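# Suction-lift the long carton onto the raised block

## Task

Place the long carton on top of the raised block so that it rests fully on it with no part sticking out past the block's edges, and leave the short carton where and how it was (moving it lowers the score). The carton must stay there on its own once the robot has released it, and the robot has to switch off suction and pull away at the end.

## Robot and tools

Robot: one arm (UR7e-type, six joints) with a vacuum tool instead of fingers. The tool carries four suction cups in two pairs: channel a at cup-point y = -70 mm and channel b at y = +70 mm, each pair at x = -35 and +35 mm. Cups are 36 mm wide and point along the cup point's +z. The tool reaches 148 mm to each side along its y axis. The only camera is cam_wrist (504x504 fisheye, on the wrist).

Frames: the scene frame has its origin on the table under the arm base, +z up, +y to the left when facing +x. Results report end_effector_position (metres) and end_effector_quat_wxyz for the cup point (centre of the four cup rims), plus velocities, joint positions, joint torques, wrist force and torque (N, N m, in the cup point's own axes; pressing on a surface gives a force pointing back into the arm; saturates near 50 N, offset up to about 4 N), suction_measured_a/b and part_present_a/b.

Tools:
- execute_actions {"actions": [...], "pictures": bool}. The list holds zero or one item. Empty list: just returns the state. An action {"rows": [[8 numbers]...], "steps": n} with up to 15 rows and n at most 15 (default 15), each step 1/30 s; the last row repeats if rows run out. A wait {"steps": n} with n up to 300 counts from the previous result, including reply time.
- Row layout (one list of 8 numbers, single arm): dx, dy, dz, rx, ry, rz, suction_a, suction_b, each in [-1, 1]. The first six are an offset, expressed in the cup point's own axes, from the cup point's pose in the latest result that showed it (or from the current pose if none yet, or for later calls within one reply). Every row is counted from that same reference, not from the previous row. Scale: 1.0 = 0.6 m for dx/dy/dz and 180 degrees for the rotation vector rx, ry, rz. All-zero offsets do not hold still; they pull the arm back to the reference pose. suction values are absolute settings: 1 = full vacuum (about 75 kPa), fractions ask for partial vacuum, 0.01 or below is off; a channel keeps its last value.
- move {"target": row, "speed": m/s, "stop_force": N}: a straight path to the offset pose given by the row (same reference and scale as above), lasting 0.5 to 10 s; suction values are applied at the start. speed 0.002 to 0.5 (default 0.25), rotation up to twice that in rad/s. The arm may lag, overshoot speed, or stray, especially near full reach. Optional stop_force 9 to 40 N ends the path when push against the motion rises that much for two steps, then backs off two steps and holds; use it only with slow, non-rotating moves, and omit it when lifting away from a contact. It is refused in the first 0.2 s. Result line "move:" gives the ending (done, contact, off_target, moving, held, fault) and limits (paced = pose clipped; held = clearance check blocked steps), plus distance to target.
- wait {"seconds": 0 to 10}: lets time run without new commands.
- zoom_image {"camera": "cam_wrist", "region": [x0, y0, x1, y1]}: pixel box of up to 504x504 from the last full image, (0,0) top-left.
- read_manual: licence texts only. finished_scene {"scene": n}: ends scene n (1 or 2) irreversibly and reports success.

Control behaviour: each step the command is clipped to within 100 mm and 16 degrees of the measured pose, and motion lags about 0.17 s. Long moves may not finish in one action; read the returned pose and "Hand target" and send the remainder. "pose unreachable" and HELD mean the clearance check altered or dropped commands. Joint limits and the base mount count in that check.

Suction: pick by pressing both cups of a channel fully onto a flat, smooth face, clear of edges, seams or holes. A channel with an uncovered cup steals all pump flow, so switch on only channels whose cups are sealed. Good seal reads within 0.17 of the command (0.27 with both on); part_present turns 1 at 0.54 and 0 below 0.49. Cups compress up to about 12 mm under vacuum. To release: set the carton down on its support, turn both channels off, then rise more than 15 mm. A cup sealed on the table pins the tool; turn that channel off.

Cautions: the arm is stiff, so aiming even slightly past a firm surface can trigger a fault; approach slowly, ideally with stop_force. A fault (joint torque at its limit, wrist limits 25.4 N m, or 150 N external force) freezes the arm 10 s and aborts the call. Long holding heats motors (warning at 70 °C, braking at 85 °C). Avoid drops, slams, hard pushes, bumping the short carton, and anything leaving the table, which fails the task. Objects may get occasional small nudges; check the final state before finishing. Thinking time after the first call runs the clock.

Each tool is called after "Call:" by a JSON object that holds its "method" and its "body", one argument or row to a line.

## Session

I'll start by looking at the current state of the scene.

Call:
{"method": "execute_actions", "body": {
  "actions": []
}}

Scene clock: 0.00 s of 5300.00 s.
end_effector_position=(+0.4283, +0.0184, +0.4146) suction_measured_a=0.00 part_present_a=0 suction_measured_b=0.00 part_present_b=0 end_effector_quat_wxyz=(-0.002, -0.022, +1.000, -0.000) end_effector_velocity=(-0.000, +0.000, -0.000) end_effector_angular_velocity=(-0.000, +0.002, -0.001)
Joint positions: [-0.317 -1.768  1.734 -1.533 -1.572  1.254]
Joint velocities: [ 0.    -0.     0.001  0.001 -0.     0.001]
Joint torques (N m, as the arm reports them, + toward a larger angle): no reading
Wrist force (N, on the end effector, along its own x y z axes, offset not removed): no reading
Wrist torque (N m, same axes, about the end effector's origin, offset not removed): no reading
Hand target: +0.428, +0.018, +0.415; -0.002, -0.022, +1.000, -0.000

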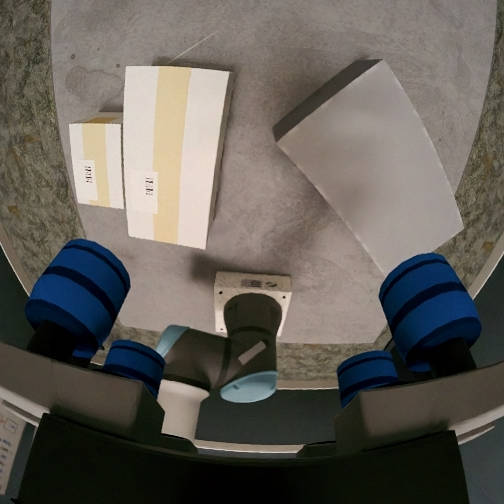

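Call:
{"method": "zoom_image", "body": {
  "camera": "cam_wrist",
  "region": [40, 40, 260, 260]
}}

Call:
{"method": "zoom_image", "body": {
  "camera": "cam_wrist",
  "region": [250, 40, 490, 280]
}}

Call:
{"method": "zoom_image", "body": {
  "camera": "cam_wrist",
  "region": [0, 220, 252, 472]
}}

Call:
{"method": "zoom_image", "body": {
  "camera": "cam_wrist",
  "region": [252, 220, 504, 472]
}}

Region (40, 40, 260, 260) of cam_wrist's 504x504 image, scaled by 2.291, with more detail than that image has.

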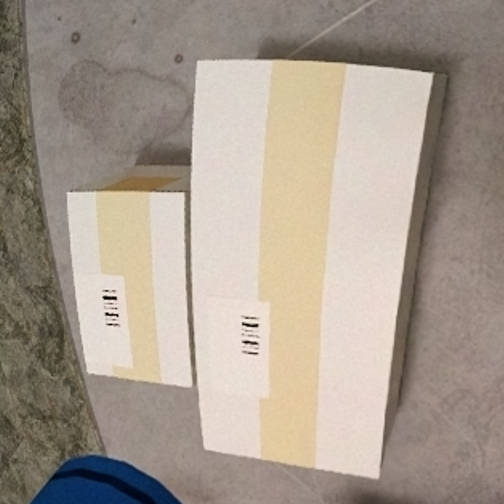

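Region (250, 40, 490, 280) of cam_wrist's 504x504 image, scaled by 2.100, with more detail than that image has.

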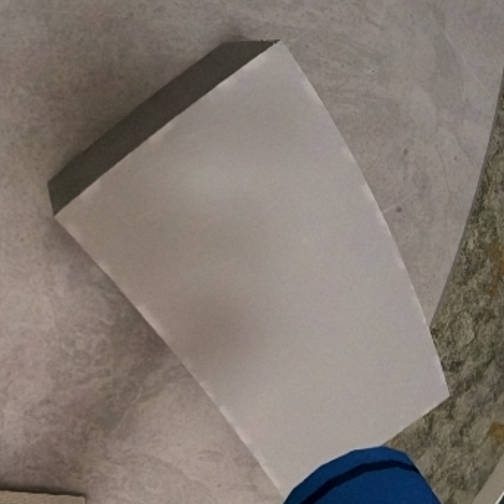

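Region (0, 220, 252, 472) of cam_wrist's 504x504 image, scaled by 2.000, with more detail than that image has.

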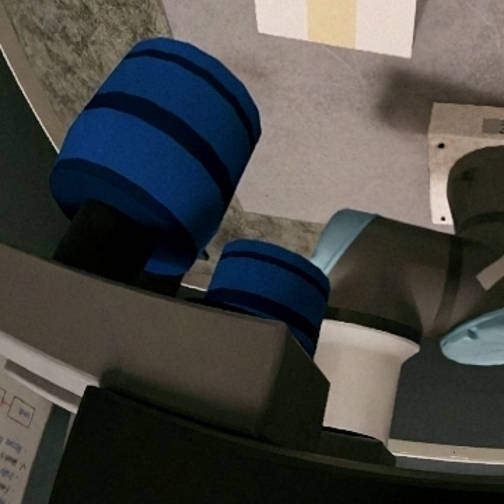

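Region (252, 220, 504, 472) of cam_wrist's 504x504 image, scaled by 2.000, with more detail than that image has.

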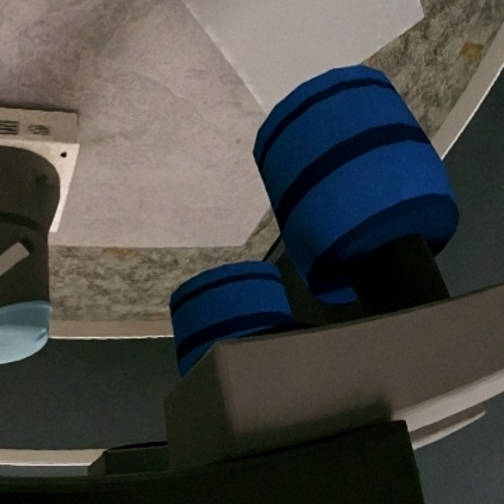

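Call:
{"method": "zoom_image", "body": {
  "camera": "cam_wrist",
  "region": [14, 230, 140, 356]
}}

Call:
{"method": "zoom_image", "body": {
  "camera": "cam_wrist",
  "region": [370, 244, 496, 370]
}}

Call:
{"method": "zoom_image", "body": {
  "camera": "cam_wrist",
  "region": [90, 325, 174, 409]
}}

Call:
{"method": "zoom_image", "body": {
  "camera": "cam_wrist",
  "region": [325, 335, 409, 419]
}}

Call:
{"method": "zoom_image", "body": {
  "camera": "cam_wrist",
  "region": [190, 255, 316, 381]
}}

Region (14, 230, 140, 356) of cam_wrist's 504x504 image, scaled by 4.000, with more detail than that image has.

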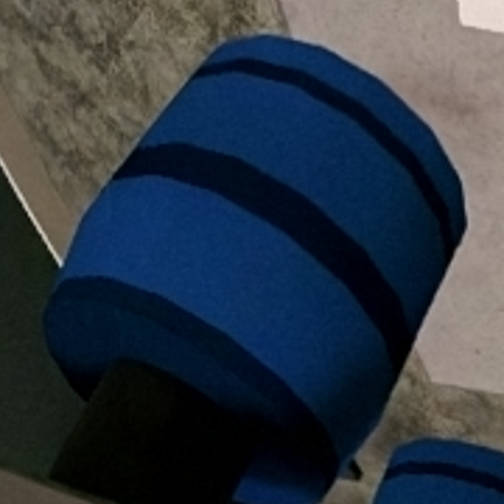

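Region (370, 244, 496, 370) of cam_wrist's 504x504 image, scaled by 4.000, with more detail than that image has.

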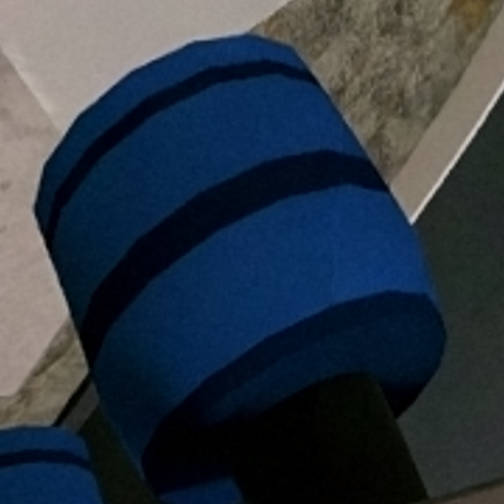

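Region (90, 325, 174, 409) of cam_wrist's 504x504 image, scaled by 6.000, with more detail than that image has.

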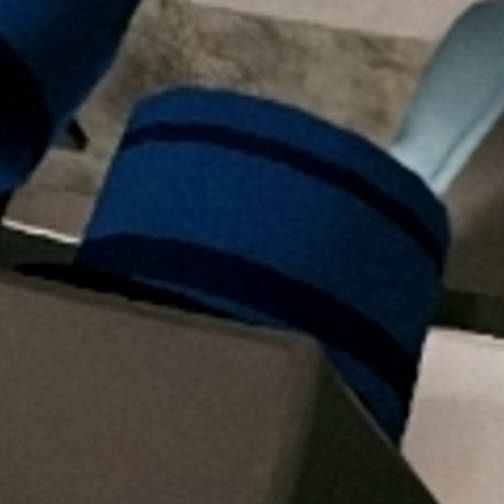

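Region (325, 335, 409, 419) of cam_wrist's 504x504 image, scaled by 6.000, with more detail than that image has.

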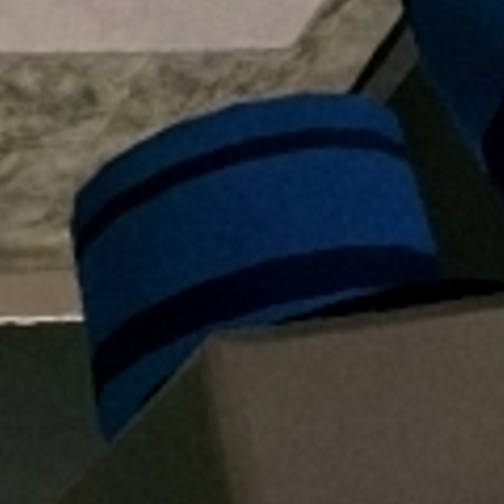

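Region (190, 255, 316, 381) of cam_wrist's 504x504 image, scaled by 4.000, with more detail than that image has.

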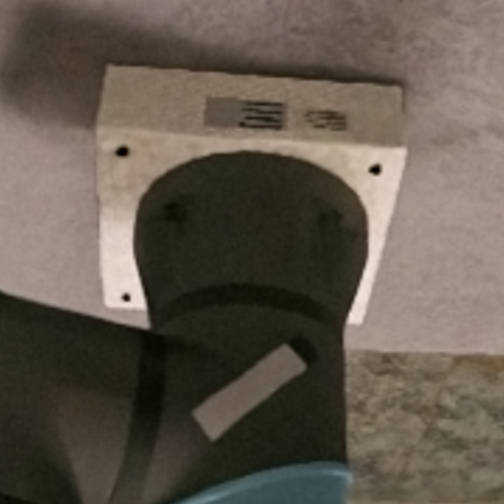

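Call:
{"method": "zoom_image", "body": {
  "camera": "cam_wrist",
  "region": [255, 45, 395, 155]
}}

Call:
{"method": "zoom_image", "body": {
  "camera": "cam_wrist",
  "region": [175, 50, 259, 134]
}}

Call:
{"method": "zoom_image", "body": {
  "camera": "cam_wrist",
  "region": [160, 180, 244, 264]
}}

Call:
{"method": "zoom_image", "body": {
  "camera": "cam_wrist",
  "region": [60, 55, 144, 139]
}}

Call:
{"method": "zoom_image", "body": {
  "camera": "cam_wrist",
  "region": [65, 175, 149, 259]
}}

Region (255, 45, 395, 155) of cam_wrist's 504x504 image, scaled by 3.600, with more detail than that image has; it fills the top 396 rows of this view, and the rest is white.

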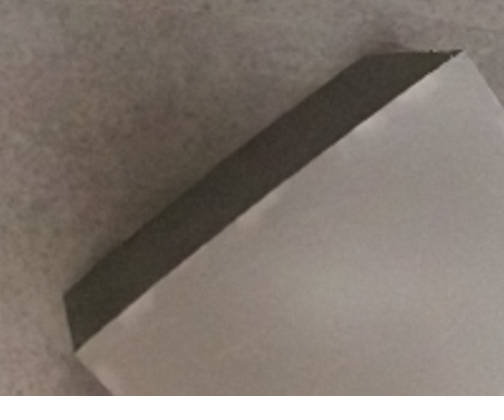

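Region (175, 50, 259, 134) of cam_wrist's 504x504 image, scaled by 6.000, with more detail than that image has.

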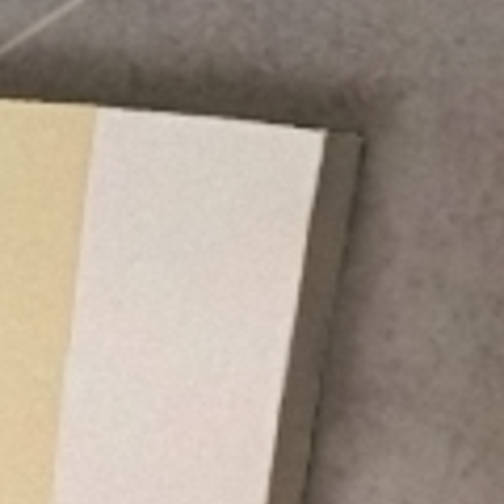

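Region (160, 180, 244, 264) of cam_wrist's 504x504 image, scaled by 6.000, with more detail than that image has.

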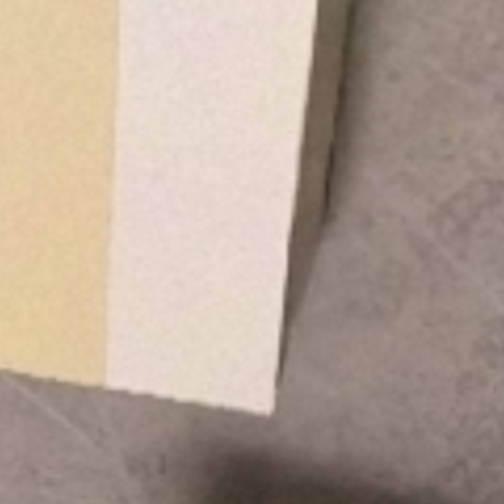

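Region (60, 55, 144, 139) of cam_wrist's 504x504 image, scaled by 6.000, with more detail than that image has.

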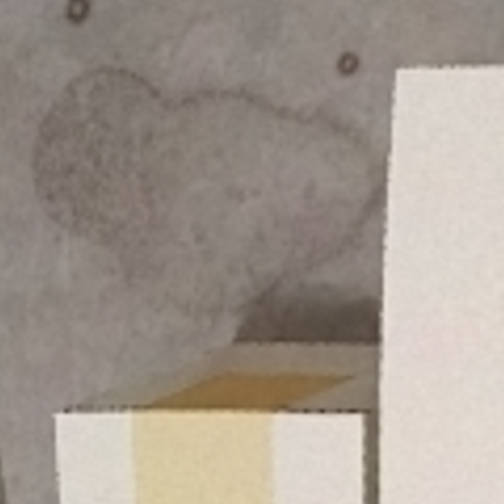

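Region (65, 175, 149, 259) of cam_wrist's 504x504 image, scaled by 6.000, with more detail than that image has.

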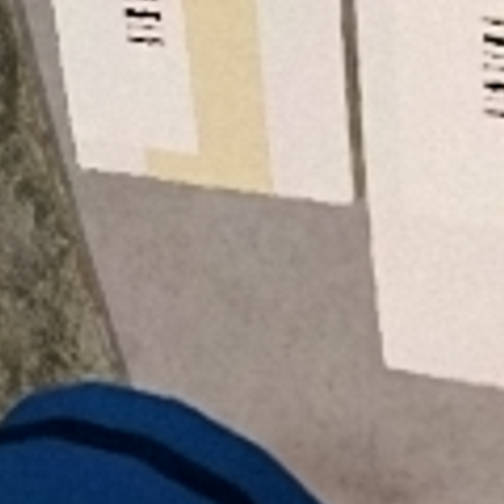

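Call:
{"method": "move", "body": {
  "target": [0.0401, 0.2324, 0.3912, 0, 0, 0.5511, 0, 0],
  "speed": 0.5
}}

Scene clock: 42.37 s of 5300.00 s.
end_effector_position=(+0.3977, +0.1563, +0.1801) suction_measured_a=0.00 part_present_a=0 suction_measured_b=0.00 part_present_b=0 end_effector_quat_wxyz=(-0.001, +0.747, +0.665, -0.002) end_effector_velocity=(-0.001, +0.001, -0.002) end_effector_angular_velocity=(-0.004, -0.001, -0.014)
Joint positions: [ 0.014 -1.597  2.221 -2.19  -1.571  3.314]
Joint velocities: [ 0.005  0.004  0.004 -0.008 -0.004  0.019]
Joint torques (N m, as the arm reports them, + toward a larger angle): [  9.15  -9.84 -19.2   -5.05  -1.8    3.  ]
Wrist force (N, on the end effector, along its own x y z axes, offset not removed): [1.1 1.5 -0.7]
Wrist torque (N m, same axes, about the end effector's origin, offset not removed): [0.21 0.14 -0.12]
Hand target: +0.398, +0.156, +0.180; -0.001, +0.747, +0.665, -0.002
Off the commanded pose: 0.001 m, 0 deg.
After step 90, 36.90 s passed at rest.
move: done

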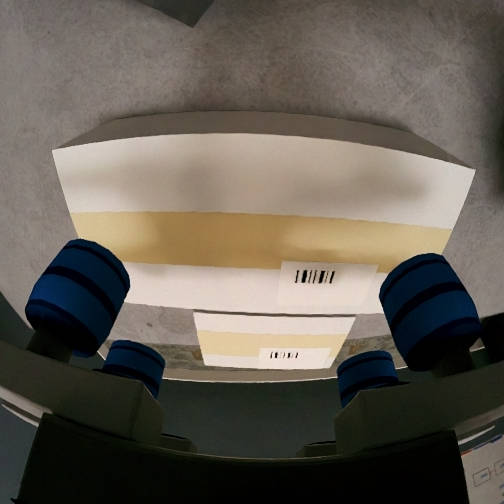

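Call:
{"method": "zoom_image", "body": {
  "camera": "cam_wrist",
  "region": [35, 100, 161, 226]
}}

Call:
{"method": "zoom_image", "body": {
  "camera": "cam_wrist",
  "region": [370, 110, 496, 236]
}}

Call:
{"method": "zoom_image", "body": {
  "camera": "cam_wrist",
  "region": [140, 90, 392, 342]
}}

Region (35, 100, 161, 226) of cam_wrist's 504x504 image, scaled by 4.000, with more detail than that image has.

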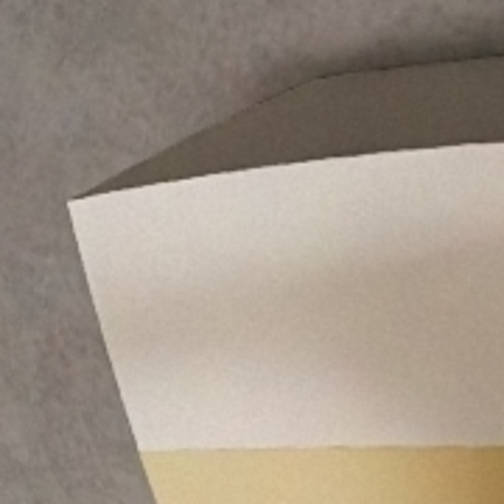

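Region (370, 110, 496, 236) of cam_wrist's 504x504 image, scaled by 4.000, with more detail than that image has.

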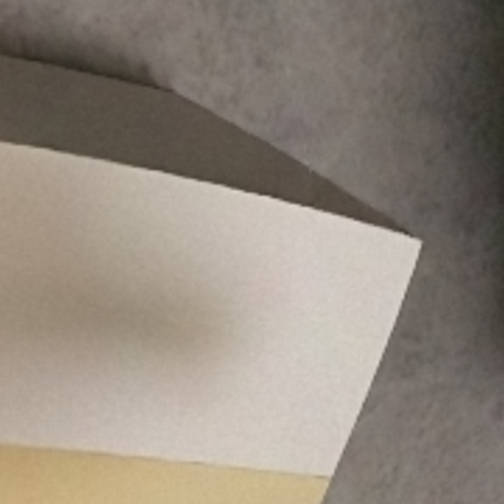

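Region (140, 90, 392, 342) of cam_wrist's 504x504 image, scaled by 2.000, with more detail than that image has.

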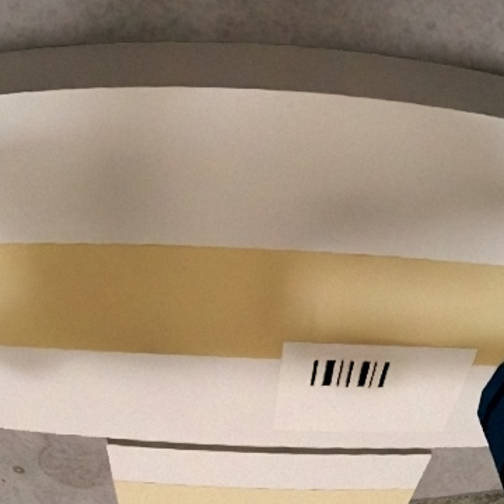

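Call:
{"method": "move", "body": {
  "target": [0.0067, -0.0125, 0.1185, -0.0013, 0.0005, 0, 0, 0],
  "speed": 0.2
}}

Call:
{"method": "move", "body": {
  "target": [0, 0, 0.025, 0, 0, 0, 0, 0],
  "speed": 0.012,
  "stop_force": 10
}}

Scene clock: 56.30 s of 5300.00 s.
end_effector_position=(+0.3904, +0.1611, +0.1095) suction_measured_a=0.00 part_present_a=0 suction_measured_b=0.00 part_present_b=0 end_effector_quat_wxyz=(-0.000, +0.747, +0.665, -0.000) end_effector_velocity=(+0.001, +0.000, -0.003) end_effector_angular_velocity=(+0.000, -0.004, +0.001)
Joint positions: [ 0.026 -1.463  2.325 -2.433 -1.571  3.327]
Joint velocities: [ 0.001  0.008  0.002 -0.014 -0.     0.   ]
Joint torques (N m, as the arm reports them, + toward a larger angle): [  9.74 -12.75 -15.72  -5.03   1.82   2.94]
Wrist force (N, on the end effector, along its own x y z axes, offset not removed): [2.0 -0.1 -0.5]
Wrist torque (N m, same axes, about the end effector's origin, offset not removed): [-0.03 -0.09 0.03]
Hand target: +0.390, +0.161, +0.109; +0.000, +0.747, +0.665, -0.000
Off the commanded pose: 0.000 m, 0 deg.
After step 90, 9.90 s passed at rest.
move: done

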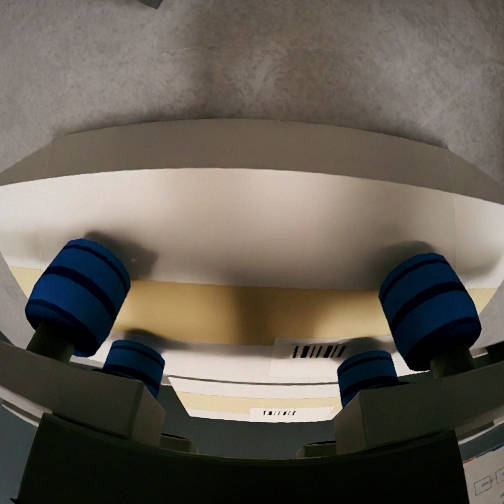

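Scene clock: 57.70 s of 5300.00 s.
end_effector_position=(+0.3904, +0.1611, +0.0974) suction_measured_a=0.00 part_present_a=0 suction_measured_b=0.00 part_present_b=0 end_effector_quat_wxyz=(-0.000, +0.747, +0.665, -0.000) end_effector_velocity=(+0.001, +0.000, +0.004) end_effector_angular_velocity=(+0.000, -0.001, -0.000)
Joint positions: [ 0.026 -1.432  2.337 -2.475 -1.571  3.327]
Joint velocities: [ 0.    -0.009 -0.005  0.013  0.     0.   ]
Joint torques (N m, as the arm reports them, + toward a larger angle): [  7.48 -27.22 -22.79  -0.82   1.78   2.55]
Wrist force (N, on the end effector, along its own x y z axes, offset not removed): [0.7 -0.8 -11.4]
Wrist torque (N m, same axes, about the end effector's origin, offset not removed): [-0.03 0.07 0.03]
Hand target: +0.390, +0.161, +0.098; +0.000, +0.747, +0.665, -0.000
Off the commanded pose: 0.003 m, 0 deg.
move: contact

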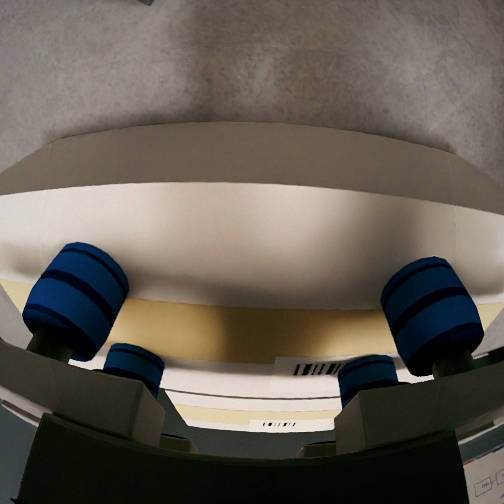

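Contact made. Turning both suction channels on.

Call:
{"method": "execute_actions", "body": {
  "actions": [
    {"rows": [[0, 0, 0, 0, 0, 0, 1, 1]], "steps": 15}
  ],
  "pictures": false
}}

Scene clock: 58.50 s of 5300.00 s.
end_effector_position=(+0.3904, +0.1611, +0.0974) suction_measured_a=0.45 part_present_a=0 suction_measured_b=0.45 part_present_b=0 end_effector_quat_wxyz=(-0.000, +0.747, +0.665, -0.000) end_effector_velocity=(+0.001, +0.001, +0.001) end_effector_angular_velocity=(+0.002, -0.003, +0.000)
Joint positions: [ 0.026 -1.432  2.337 -2.475 -1.571  3.327]
Joint velocities: [ 0.     0.    -0.001 -0.002  0.002 -0.   ]
Joint torques (N m, as the arm reports them, + toward a larger angle): [  9.09 -18.85 -19.56  -6.21   1.44   2.69]
Wrist force (N, on the end effector, along its own x y z axes, offset not removed): [1.2 -0.5 15.9]
Wrist torque (N m, same axes, about the end effector's origin, offset not removed): [-0.47 -0.06 0.01]
Hand target: +0.390, +0.161, +0.097; -0.000, +0.747, +0.665, -0.000
Off the commanded pose: 0.000 m, 0 deg.
Steps of this call (steps 1 to 9: nothing new was sent; steps 10 to 24: all 15 steps of this action). Readings (end_effector_position | what the end effector reports):
10: (+0.3904, +0.1611, +0.0979) | suction_measured_a=0.04 part_present_a=0 suction_measured_b=0.04 part_present_b=0
11: (+0.3904, +0.1611, +0.0979) | suction_measured_a=0.10 part_present_a=0 suction_measured_b=0.10 part_present_b=0
13: (+0.3903, +0.1611, +0.0977) | suction_measured_a=0.18 part_present_a=0 suction_measured_b=0.18 part_present_b=0
17: (+0.3904, +0.1611, +0.0975) | suction_measured_a=0.28 part_present_a=0 suction_measured_b=0.28 part_present_b=0
24: the state above

Call:
{"method": "execute_actions", "body": {
  "actions": [
    {"steps": 30}
  ]
}}

Scene clock: 59.50 s of 5300.00 s.
end_effector_position=(+0.3904, +0.1611, +0.0974) suction_measured_a=0.79 part_present_a=1 suction_measured_b=0.79 part_present_b=1 end_effector_quat_wxyz=(-0.000, +0.747, +0.665, -0.000) end_effector_velocity=(+0.000, +0.000, +0.000) end_effector_angular_velocity=(-0.000, +0.000, +0.000)
Joint positions: [ 0.026 -1.432  2.337 -2.475 -1.571  3.327]
Joint velocities: [ 0.     0.    -0.002  0.002 -0.    -0.   ]
Joint torques (N m, as the arm reports them, + toward a larger angle): [  8.18 -18.4  -20.18  -6.22   0.31   2.57]
Wrist force (N, on the end effector, along its own x y z axes, offset not removed): [3.0 0.1 15.4]
Wrist torque (N m, same axes, about the end effector's origin, offset not removed): [-0.21 -0.30 0.11]
Hand target: +0.390, +0.161, +0.097; -0.000, +0.747, +0.665, -0.000
Off the commanded pose: 0.000 m, 0 deg.
Steps of this call (steps 1 to 30: nothing new was sent). Readings (end_effector_position | what the end effector reports):
1: (+0.3904, +0.1611, +0.0974) | suction_measured_a=0.49 part_present_a=0 suction_measured_b=0.49 part_present_b=0
2: (+0.3904, +0.1611, +0.0974) | suction_measured_a=0.53 part_present_a=0 suction_measured_b=0.53 part_present_b=0
4: (+0.3904, +0.1611, +0.0974) | suction_measured_a=0.58 part_present_a=1 suction_measured_b=0.58 part_present_b=1
8: (+0.3904, +0.1611, +0.0974) | suction_measured_a=0.66 part_present_a=1 suction_measured_b=0.66 part_present_b=1
30: the state above

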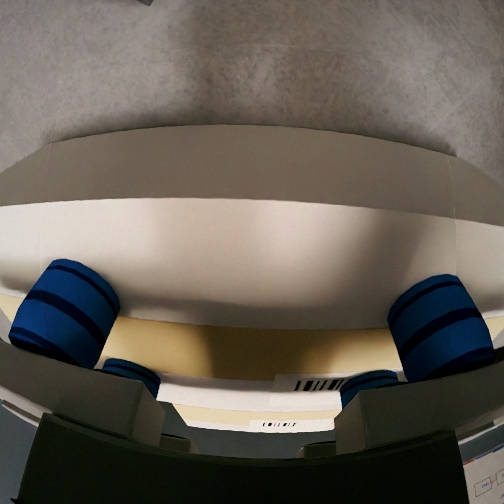

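Call:
{"method": "move", "body": {
  "target": [-0.02, 0, -0.2377, 0, 0, 0, 1, 1],
  "speed": 0.25
}}

Scene clock: 64.43 s of 5300.00 s.
end_effector_position=(+0.3889, +0.1491, +0.2396) suction_measured_a=0.80 part_present_a=1 suction_measured_b=0.80 part_present_b=1 end_effector_quat_wxyz=(-0.000, +0.747, +0.665, -0.000) end_effector_velocity=(+0.000, -0.000, +0.003) end_effector_angular_velocity=(+0.001, -0.001, -0.001)
Joint positions: [-0.004 -1.714  2.15  -2.007 -1.57   3.296]
Joint velocities: [-0.001 -0.003 -0.005  0.008  0.001 -0.   ]
Joint torques (N m, as the arm reports them, + toward a larger angle): [ -8.5  -31.76 -40.79  -3.15   1.99  -2.79]
Wrist force (N, on the end effector, along its own x y z axes, offset not removed): [2.2 0.4 15.3]
Wrist torque (N m, same axes, about the end effector's origin, offset not removed): [-0.24 -0.16 0.12]
Hand target: +0.389, +0.149, +0.240; -0.000, +0.747, +0.665, -0.000
Off the commanded pose: 0.000 m, 0 deg.
move: done

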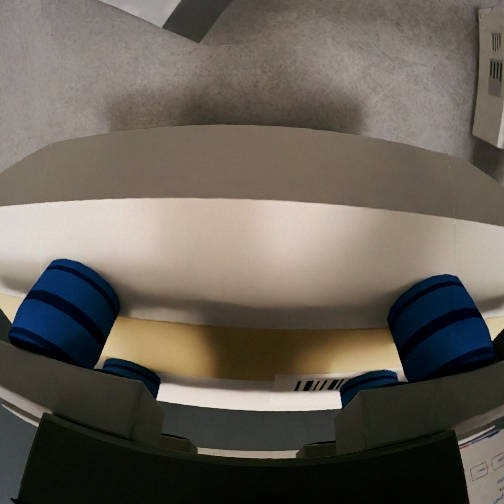

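Call:
{"method": "zoom_image", "body": {
  "camera": "cam_wrist",
  "region": [130, 0, 242, 60]
}}

Call:
{"method": "zoom_image", "body": {
  "camera": "cam_wrist",
  "region": [0, 100, 126, 226]
}}

Call:
{"method": "zoom_image", "body": {
  "camera": "cam_wrist",
  "region": [378, 100, 504, 226]
}}

Region (130, 0, 242, 60) of cam_wrist's 504x504 image, scaled by 4.500, with more detail than that image has; it fills the top 270 rows of this view, and the rest is white.

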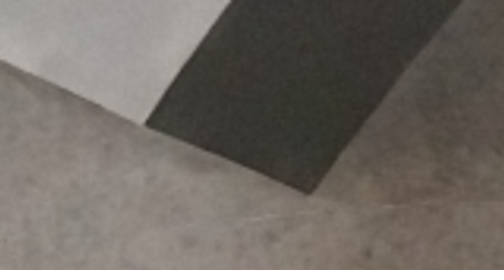

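Region (0, 100, 126, 226) of cam_wrist's 504x504 image, scaled by 4.000, with more detail than that image has.

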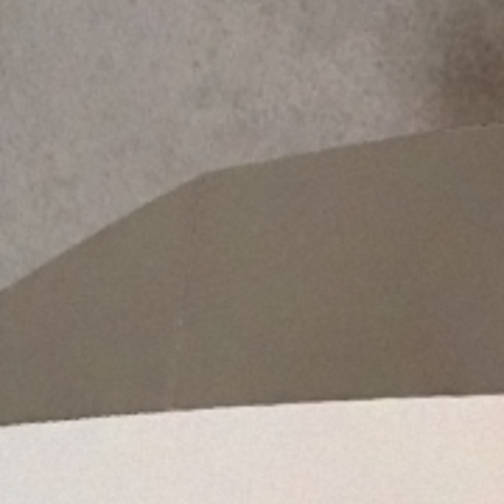

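Region (378, 100, 504, 226) of cam_wrist's 504x504 image, scaled by 4.000, with more detail than that image has.

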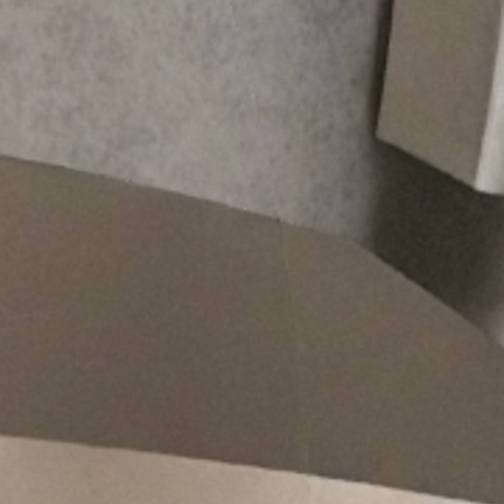

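Call:
{"method": "move", "body": {
  "target": [-0.5943, 0.0711, 0, 0, 0, -0.3025, 1, 1],
  "speed": 0.35
}}

Scene clock: 70.67 s of 5300.00 s.
end_effector_position=(+0.3901, -0.2090, +0.2392) suction_measured_a=0.80 part_present_a=1 suction_measured_b=0.80 part_present_b=1 end_effector_quat_wxyz=(-0.001, +0.360, +0.933, +0.001) end_effector_velocity=(+0.000, -0.003, -0.001) end_effector_angular_velocity=(+0.003, -0.001, +0.011)
Joint positions: [-0.843 -1.644  2.091 -2.015 -1.568  1.508]
Joint velocities: [-0.006  0.006 -0.003 -0.001  0.003 -0.017]
Joint torques (N m, as the arm reports them, + toward a larger angle): [ -8.89 -15.2  -40.64  -3.51   1.69  -2.97]
Wrist force (N, on the end effector, along its own x y z axes, offset not removed): [3.0 0.0 15.8]
Wrist torque (N m, same axes, about the end effector's origin, offset not removed): [-0.27 -0.35 0.15]
Hand target: +0.390, -0.209, +0.239; -0.001, +0.359, +0.933, +0.002
Off the commanded pose: 0.001 m, 0 deg.
move: done

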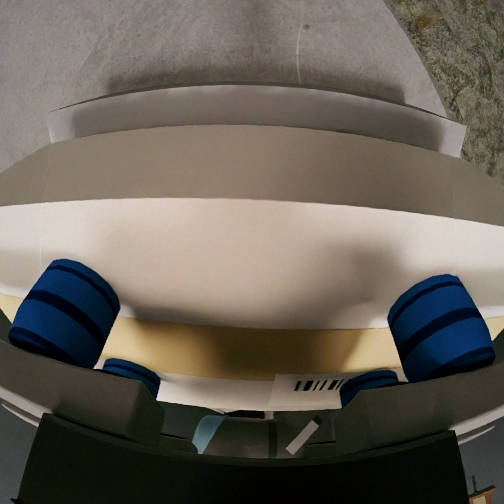

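Call:
{"method": "zoom_image", "body": {
  "camera": "cam_wrist",
  "region": [30, 75, 130, 175]
}}

Call:
{"method": "zoom_image", "body": {
  "camera": "cam_wrist",
  "region": [390, 85, 490, 185]
}}

Call:
{"method": "zoom_image", "body": {
  "camera": "cam_wrist",
  "region": [200, 60, 300, 160]
}}

Region (30, 75, 130, 175) of cam_wrist's 504x504 image, scaled by 5.040, with more detail than that image has.

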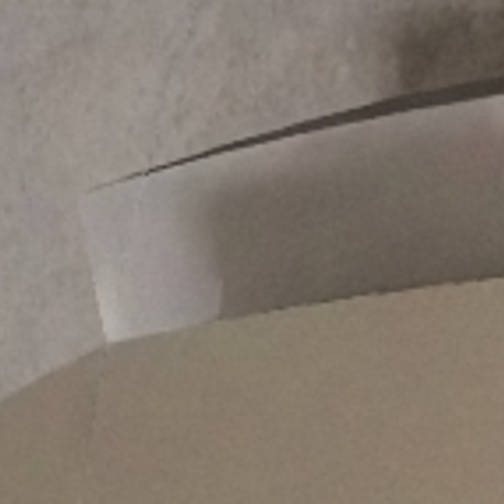

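Region (390, 85, 490, 185) of cam_wrist's 504x504 image, scaled by 5.040, with more detail than that image has.

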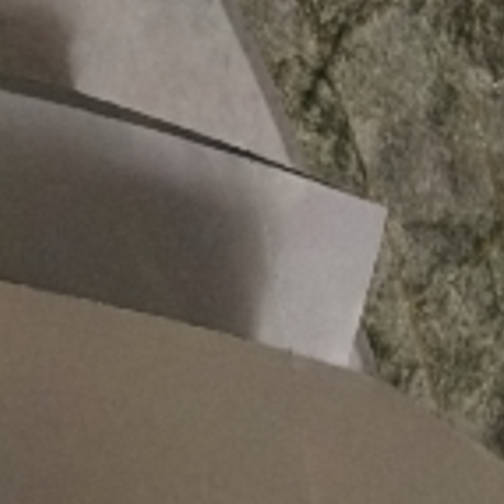

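Region (200, 60, 300, 160) of cam_wrist's 504x504 image, scaled by 5.040, with more detail than that image has.

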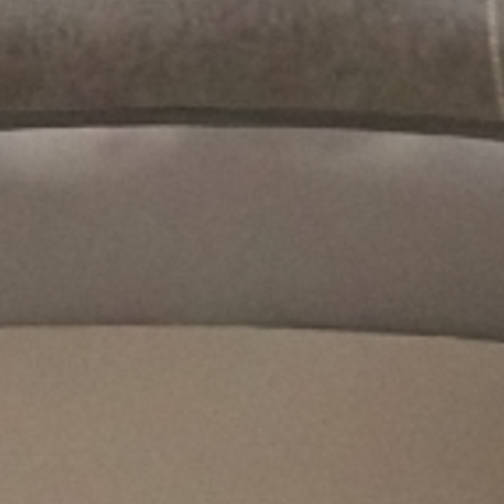

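Call:
{"method": "move", "body": {
  "target": [0.0017, 0.0083, 0.0428, 0.0004, -0.0008, 0, 1, 1],
  "speed": 0.1
}}

Call:
{"method": "move", "body": {
  "target": [0, 0, 0.025, 0, 0, 0, 1, 1],
  "speed": 0.008,
  "stop_force": 12
}}

Scene clock: 76.47 s of 5300.00 s.
end_effector_position=(+0.3926, -0.2046, +0.2138) suction_measured_a=0.80 part_present_a=1 suction_measured_b=0.80 part_present_b=1 end_effector_quat_wxyz=(+0.000, +0.360, +0.933, +0.000) end_effector_velocity=(+0.000, +0.000, -0.002) end_effector_angular_velocity=(-0.001, -0.001, -0.000)
Joint positions: [-0.831 -1.612  2.135 -2.094 -1.57   1.52 ]
Joint velocities: [ 0.001  0.003  0.004 -0.009 -0.     0.001]
Joint torques (N m, as the arm reports them, + toward a larger angle): [  9.7  -16.88 -28.21  -6.64  -2.07   2.81]
Wrist force (N, on the end effector, along its own x y z axes, offset not removed): [0.9 -0.6 15.2]
Wrist torque (N m, same axes, about the end effector's origin, offset not removed): [-0.42 -0.07 0.10]
Hand target: +0.393, -0.205, +0.214; +0.000, +0.360, +0.933, +0.000
Off the commanded pose: 0.000 m, 0 deg.
move: done

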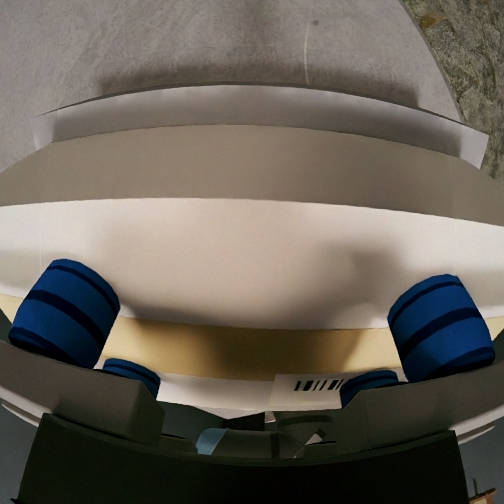

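Scene clock: 77.70 s of 5300.00 s.
end_effector_position=(+0.3927, -0.2046, +0.2071) suction_measured_a=0.80 part_present_a=1 suction_measured_b=0.80 part_present_b=1 end_effector_quat_wxyz=(+0.000, +0.360, +0.933, +0.000) end_effector_velocity=(-0.001, +0.001, +0.002) end_effector_angular_velocity=(+0.002, +0.002, +0.000)
Joint positions: [-0.831 -1.602  2.145 -2.114 -1.57   1.521]
Joint velocities: [-0.    -0.003 -0.003  0.009  0.    -0.   ]
Joint torques (N m, as the arm reports them, + toward a larger angle): [  3.41 -26.39 -27.21  -1.69  -1.14   0.76]
Wrist force (N, on the end effector, along its own x y z axes, offset not removed): [-0.7 9.2 -17.0]
Wrist torque (N m, same axes, about the end effector's origin, offset not removed): [2.74 1.88 0.61]
Hand target: +0.393, -0.205, +0.207; +0.000, +0.360, +0.933, +0.000
Off the commanded pose: 0.008 m, 0 deg.
move: contact

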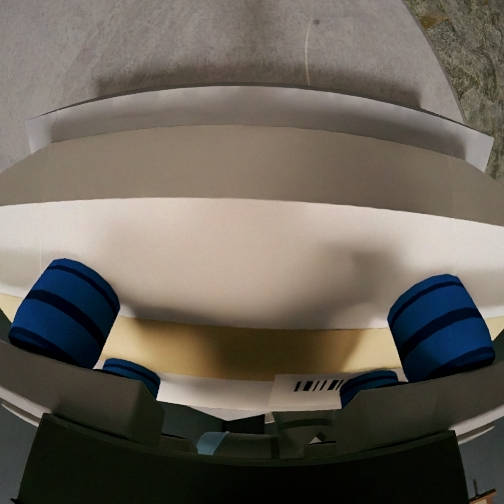

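Call:
{"method": "execute_actions", "body": {
  "actions": [
    {"rows": [[0, 0, 0, 0, 0, 0, 0, 0]], "steps": 9}
  ],
  "pictures": false
}}

Scene clock: 78.77 s of 5300.00 s.
end_effector_position=(+0.3928, -0.2047, +0.2075) suction_measured_a=0.00 part_present_a=0 suction_measured_b=0.00 part_present_b=0 end_effector_quat_wxyz=(+0.001, +0.360, +0.933, +0.000) end_effector_velocity=(-0.001, +0.001, -0.002) end_effector_angular_velocity=(+0.004, +0.003, +0.000)
Joint positions: [-0.831 -1.603  2.145 -2.114 -1.57   1.521]
Joint velocities: [ 0.     0.001  0.004  0.     0.001 -0.   ]
Joint torques (N m, as the arm reports them, + toward a larger angle): [ 3.44 12.09  2.67 -0.35 -0.47  0.69]
Wrist force (N, on the end effector, along its own x y z axes, offset not removed): [7.3 2.0 -50.0]
Wrist torque (N m, same axes, about the end effector's origin, offset not removed): [0.13 -0.21 0.16]
Hand target: +0.393, -0.205, +0.207; +0.000, +0.360, +0.933, +0.000
Off the commanded pose: 0.000 m, 0 deg.
Steps of this call (steps 1 to 23: nothing new was sent; steps 24 to 32: all 9 steps of this action). Readings (end_effector_position | what the end effector reports):
24: (+0.3927, -0.2046, +0.2075) | suction_measured_a=0.58 part_present_a=1 suction_measured_b=0.58 part_present_b=1
25: (+0.3927, -0.2046, +0.2075) | suction_measured_a=0.26 part_present_a=0 suction_measured_b=0.26 part_present_b=0
27: (+0.3928, -0.2048, +0.2076) | suction_measured_a=0.00 part_present_a=0 suction_measured_b=0.00 part_present_b=0
31: (+0.3928, -0.2047, +0.2075) | suction_measured_a=0.00 part_present_a=0 suction_measured_b=0.00 part_present_b=0
32: the state above

Vacuum is released. Lifting straight up and clear.

Call:
{"method": "move", "body": {
  "target": [0, 0, -0.25, 0, 0, 0, 0, 0],
  "speed": 0.3
}}

Scene clock: 80.27 s of 5300.00 s.
end_effector_position=(+0.3923, -0.2046, +0.3572) suction_measured_a=0.00 part_present_a=0 suction_measured_b=0.00 part_present_b=0 end_effector_quat_wxyz=(+0.001, +0.360, +0.933, -0.000) end_effector_velocity=(-0.000, +0.000, +0.002) end_effector_angular_velocity=(+0.003, +0.003, +0.001)
Joint positions: [-0.832 -1.73   1.852 -1.694 -1.57   1.52 ]
Joint velocities: [ 0.     0.002 -0.007  0.01  -0.    -0.001]
Joint torques (N m, as the arm reports them, + toward a larger angle): [ -9.71  -7.24 -36.33  -1.95  -1.67  -2.78]
Wrist force (N, on the end effector, along its own x y z axes, offset not removed): [0.6 -1.6 0.8]
Wrist torque (N m, same axes, about the end effector's origin, offset not removed): [-0.13 0.15 0.06]
Hand target: +0.392, -0.205, +0.357; +0.001, +0.360, +0.933, +0.000
Off the commanded pose: 0.000 m, 0 deg.
move: done

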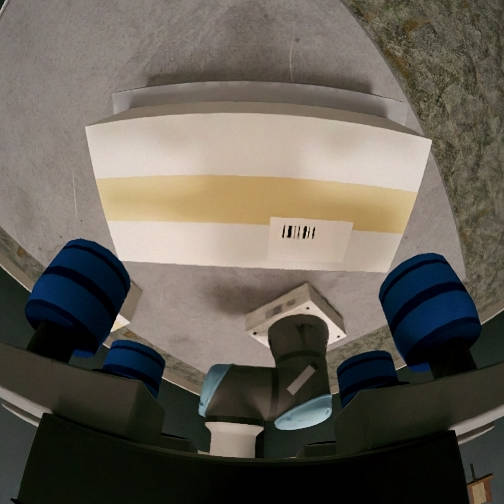

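Call:
{"method": "zoom_image", "body": {
  "camera": "cam_wrist",
  "region": [70, 60, 450, 290]
}}

Call:
{"method": "zoom_image", "body": {
  "camera": "cam_wrist",
  "region": [80, 250, 180, 350]
}}

Region (70, 60, 450, 290) of cam_wrist's 504x504 image, scaled by 1.326, with more detail than that image has; it fills the top 305 rows of this view, and the rest is white.

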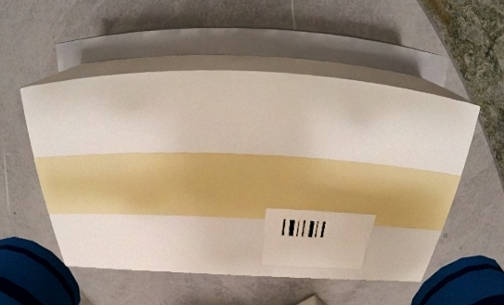

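Region (80, 250, 180, 350) of cam_wrist's 504x504 image, scaled by 5.040, with more detail than that image has.

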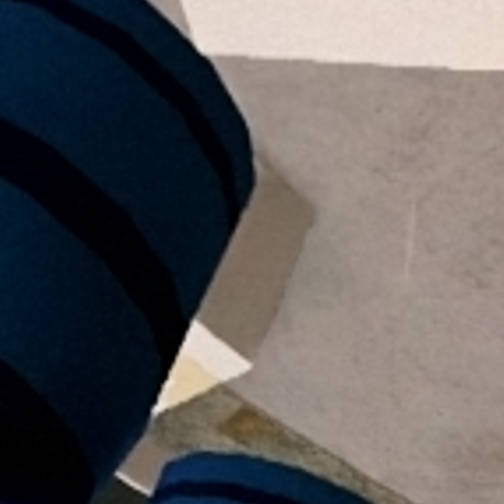

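Call:
{"method": "finished_scene", "body": {
  "scene": 1
}}

The scene is finished: the task was done.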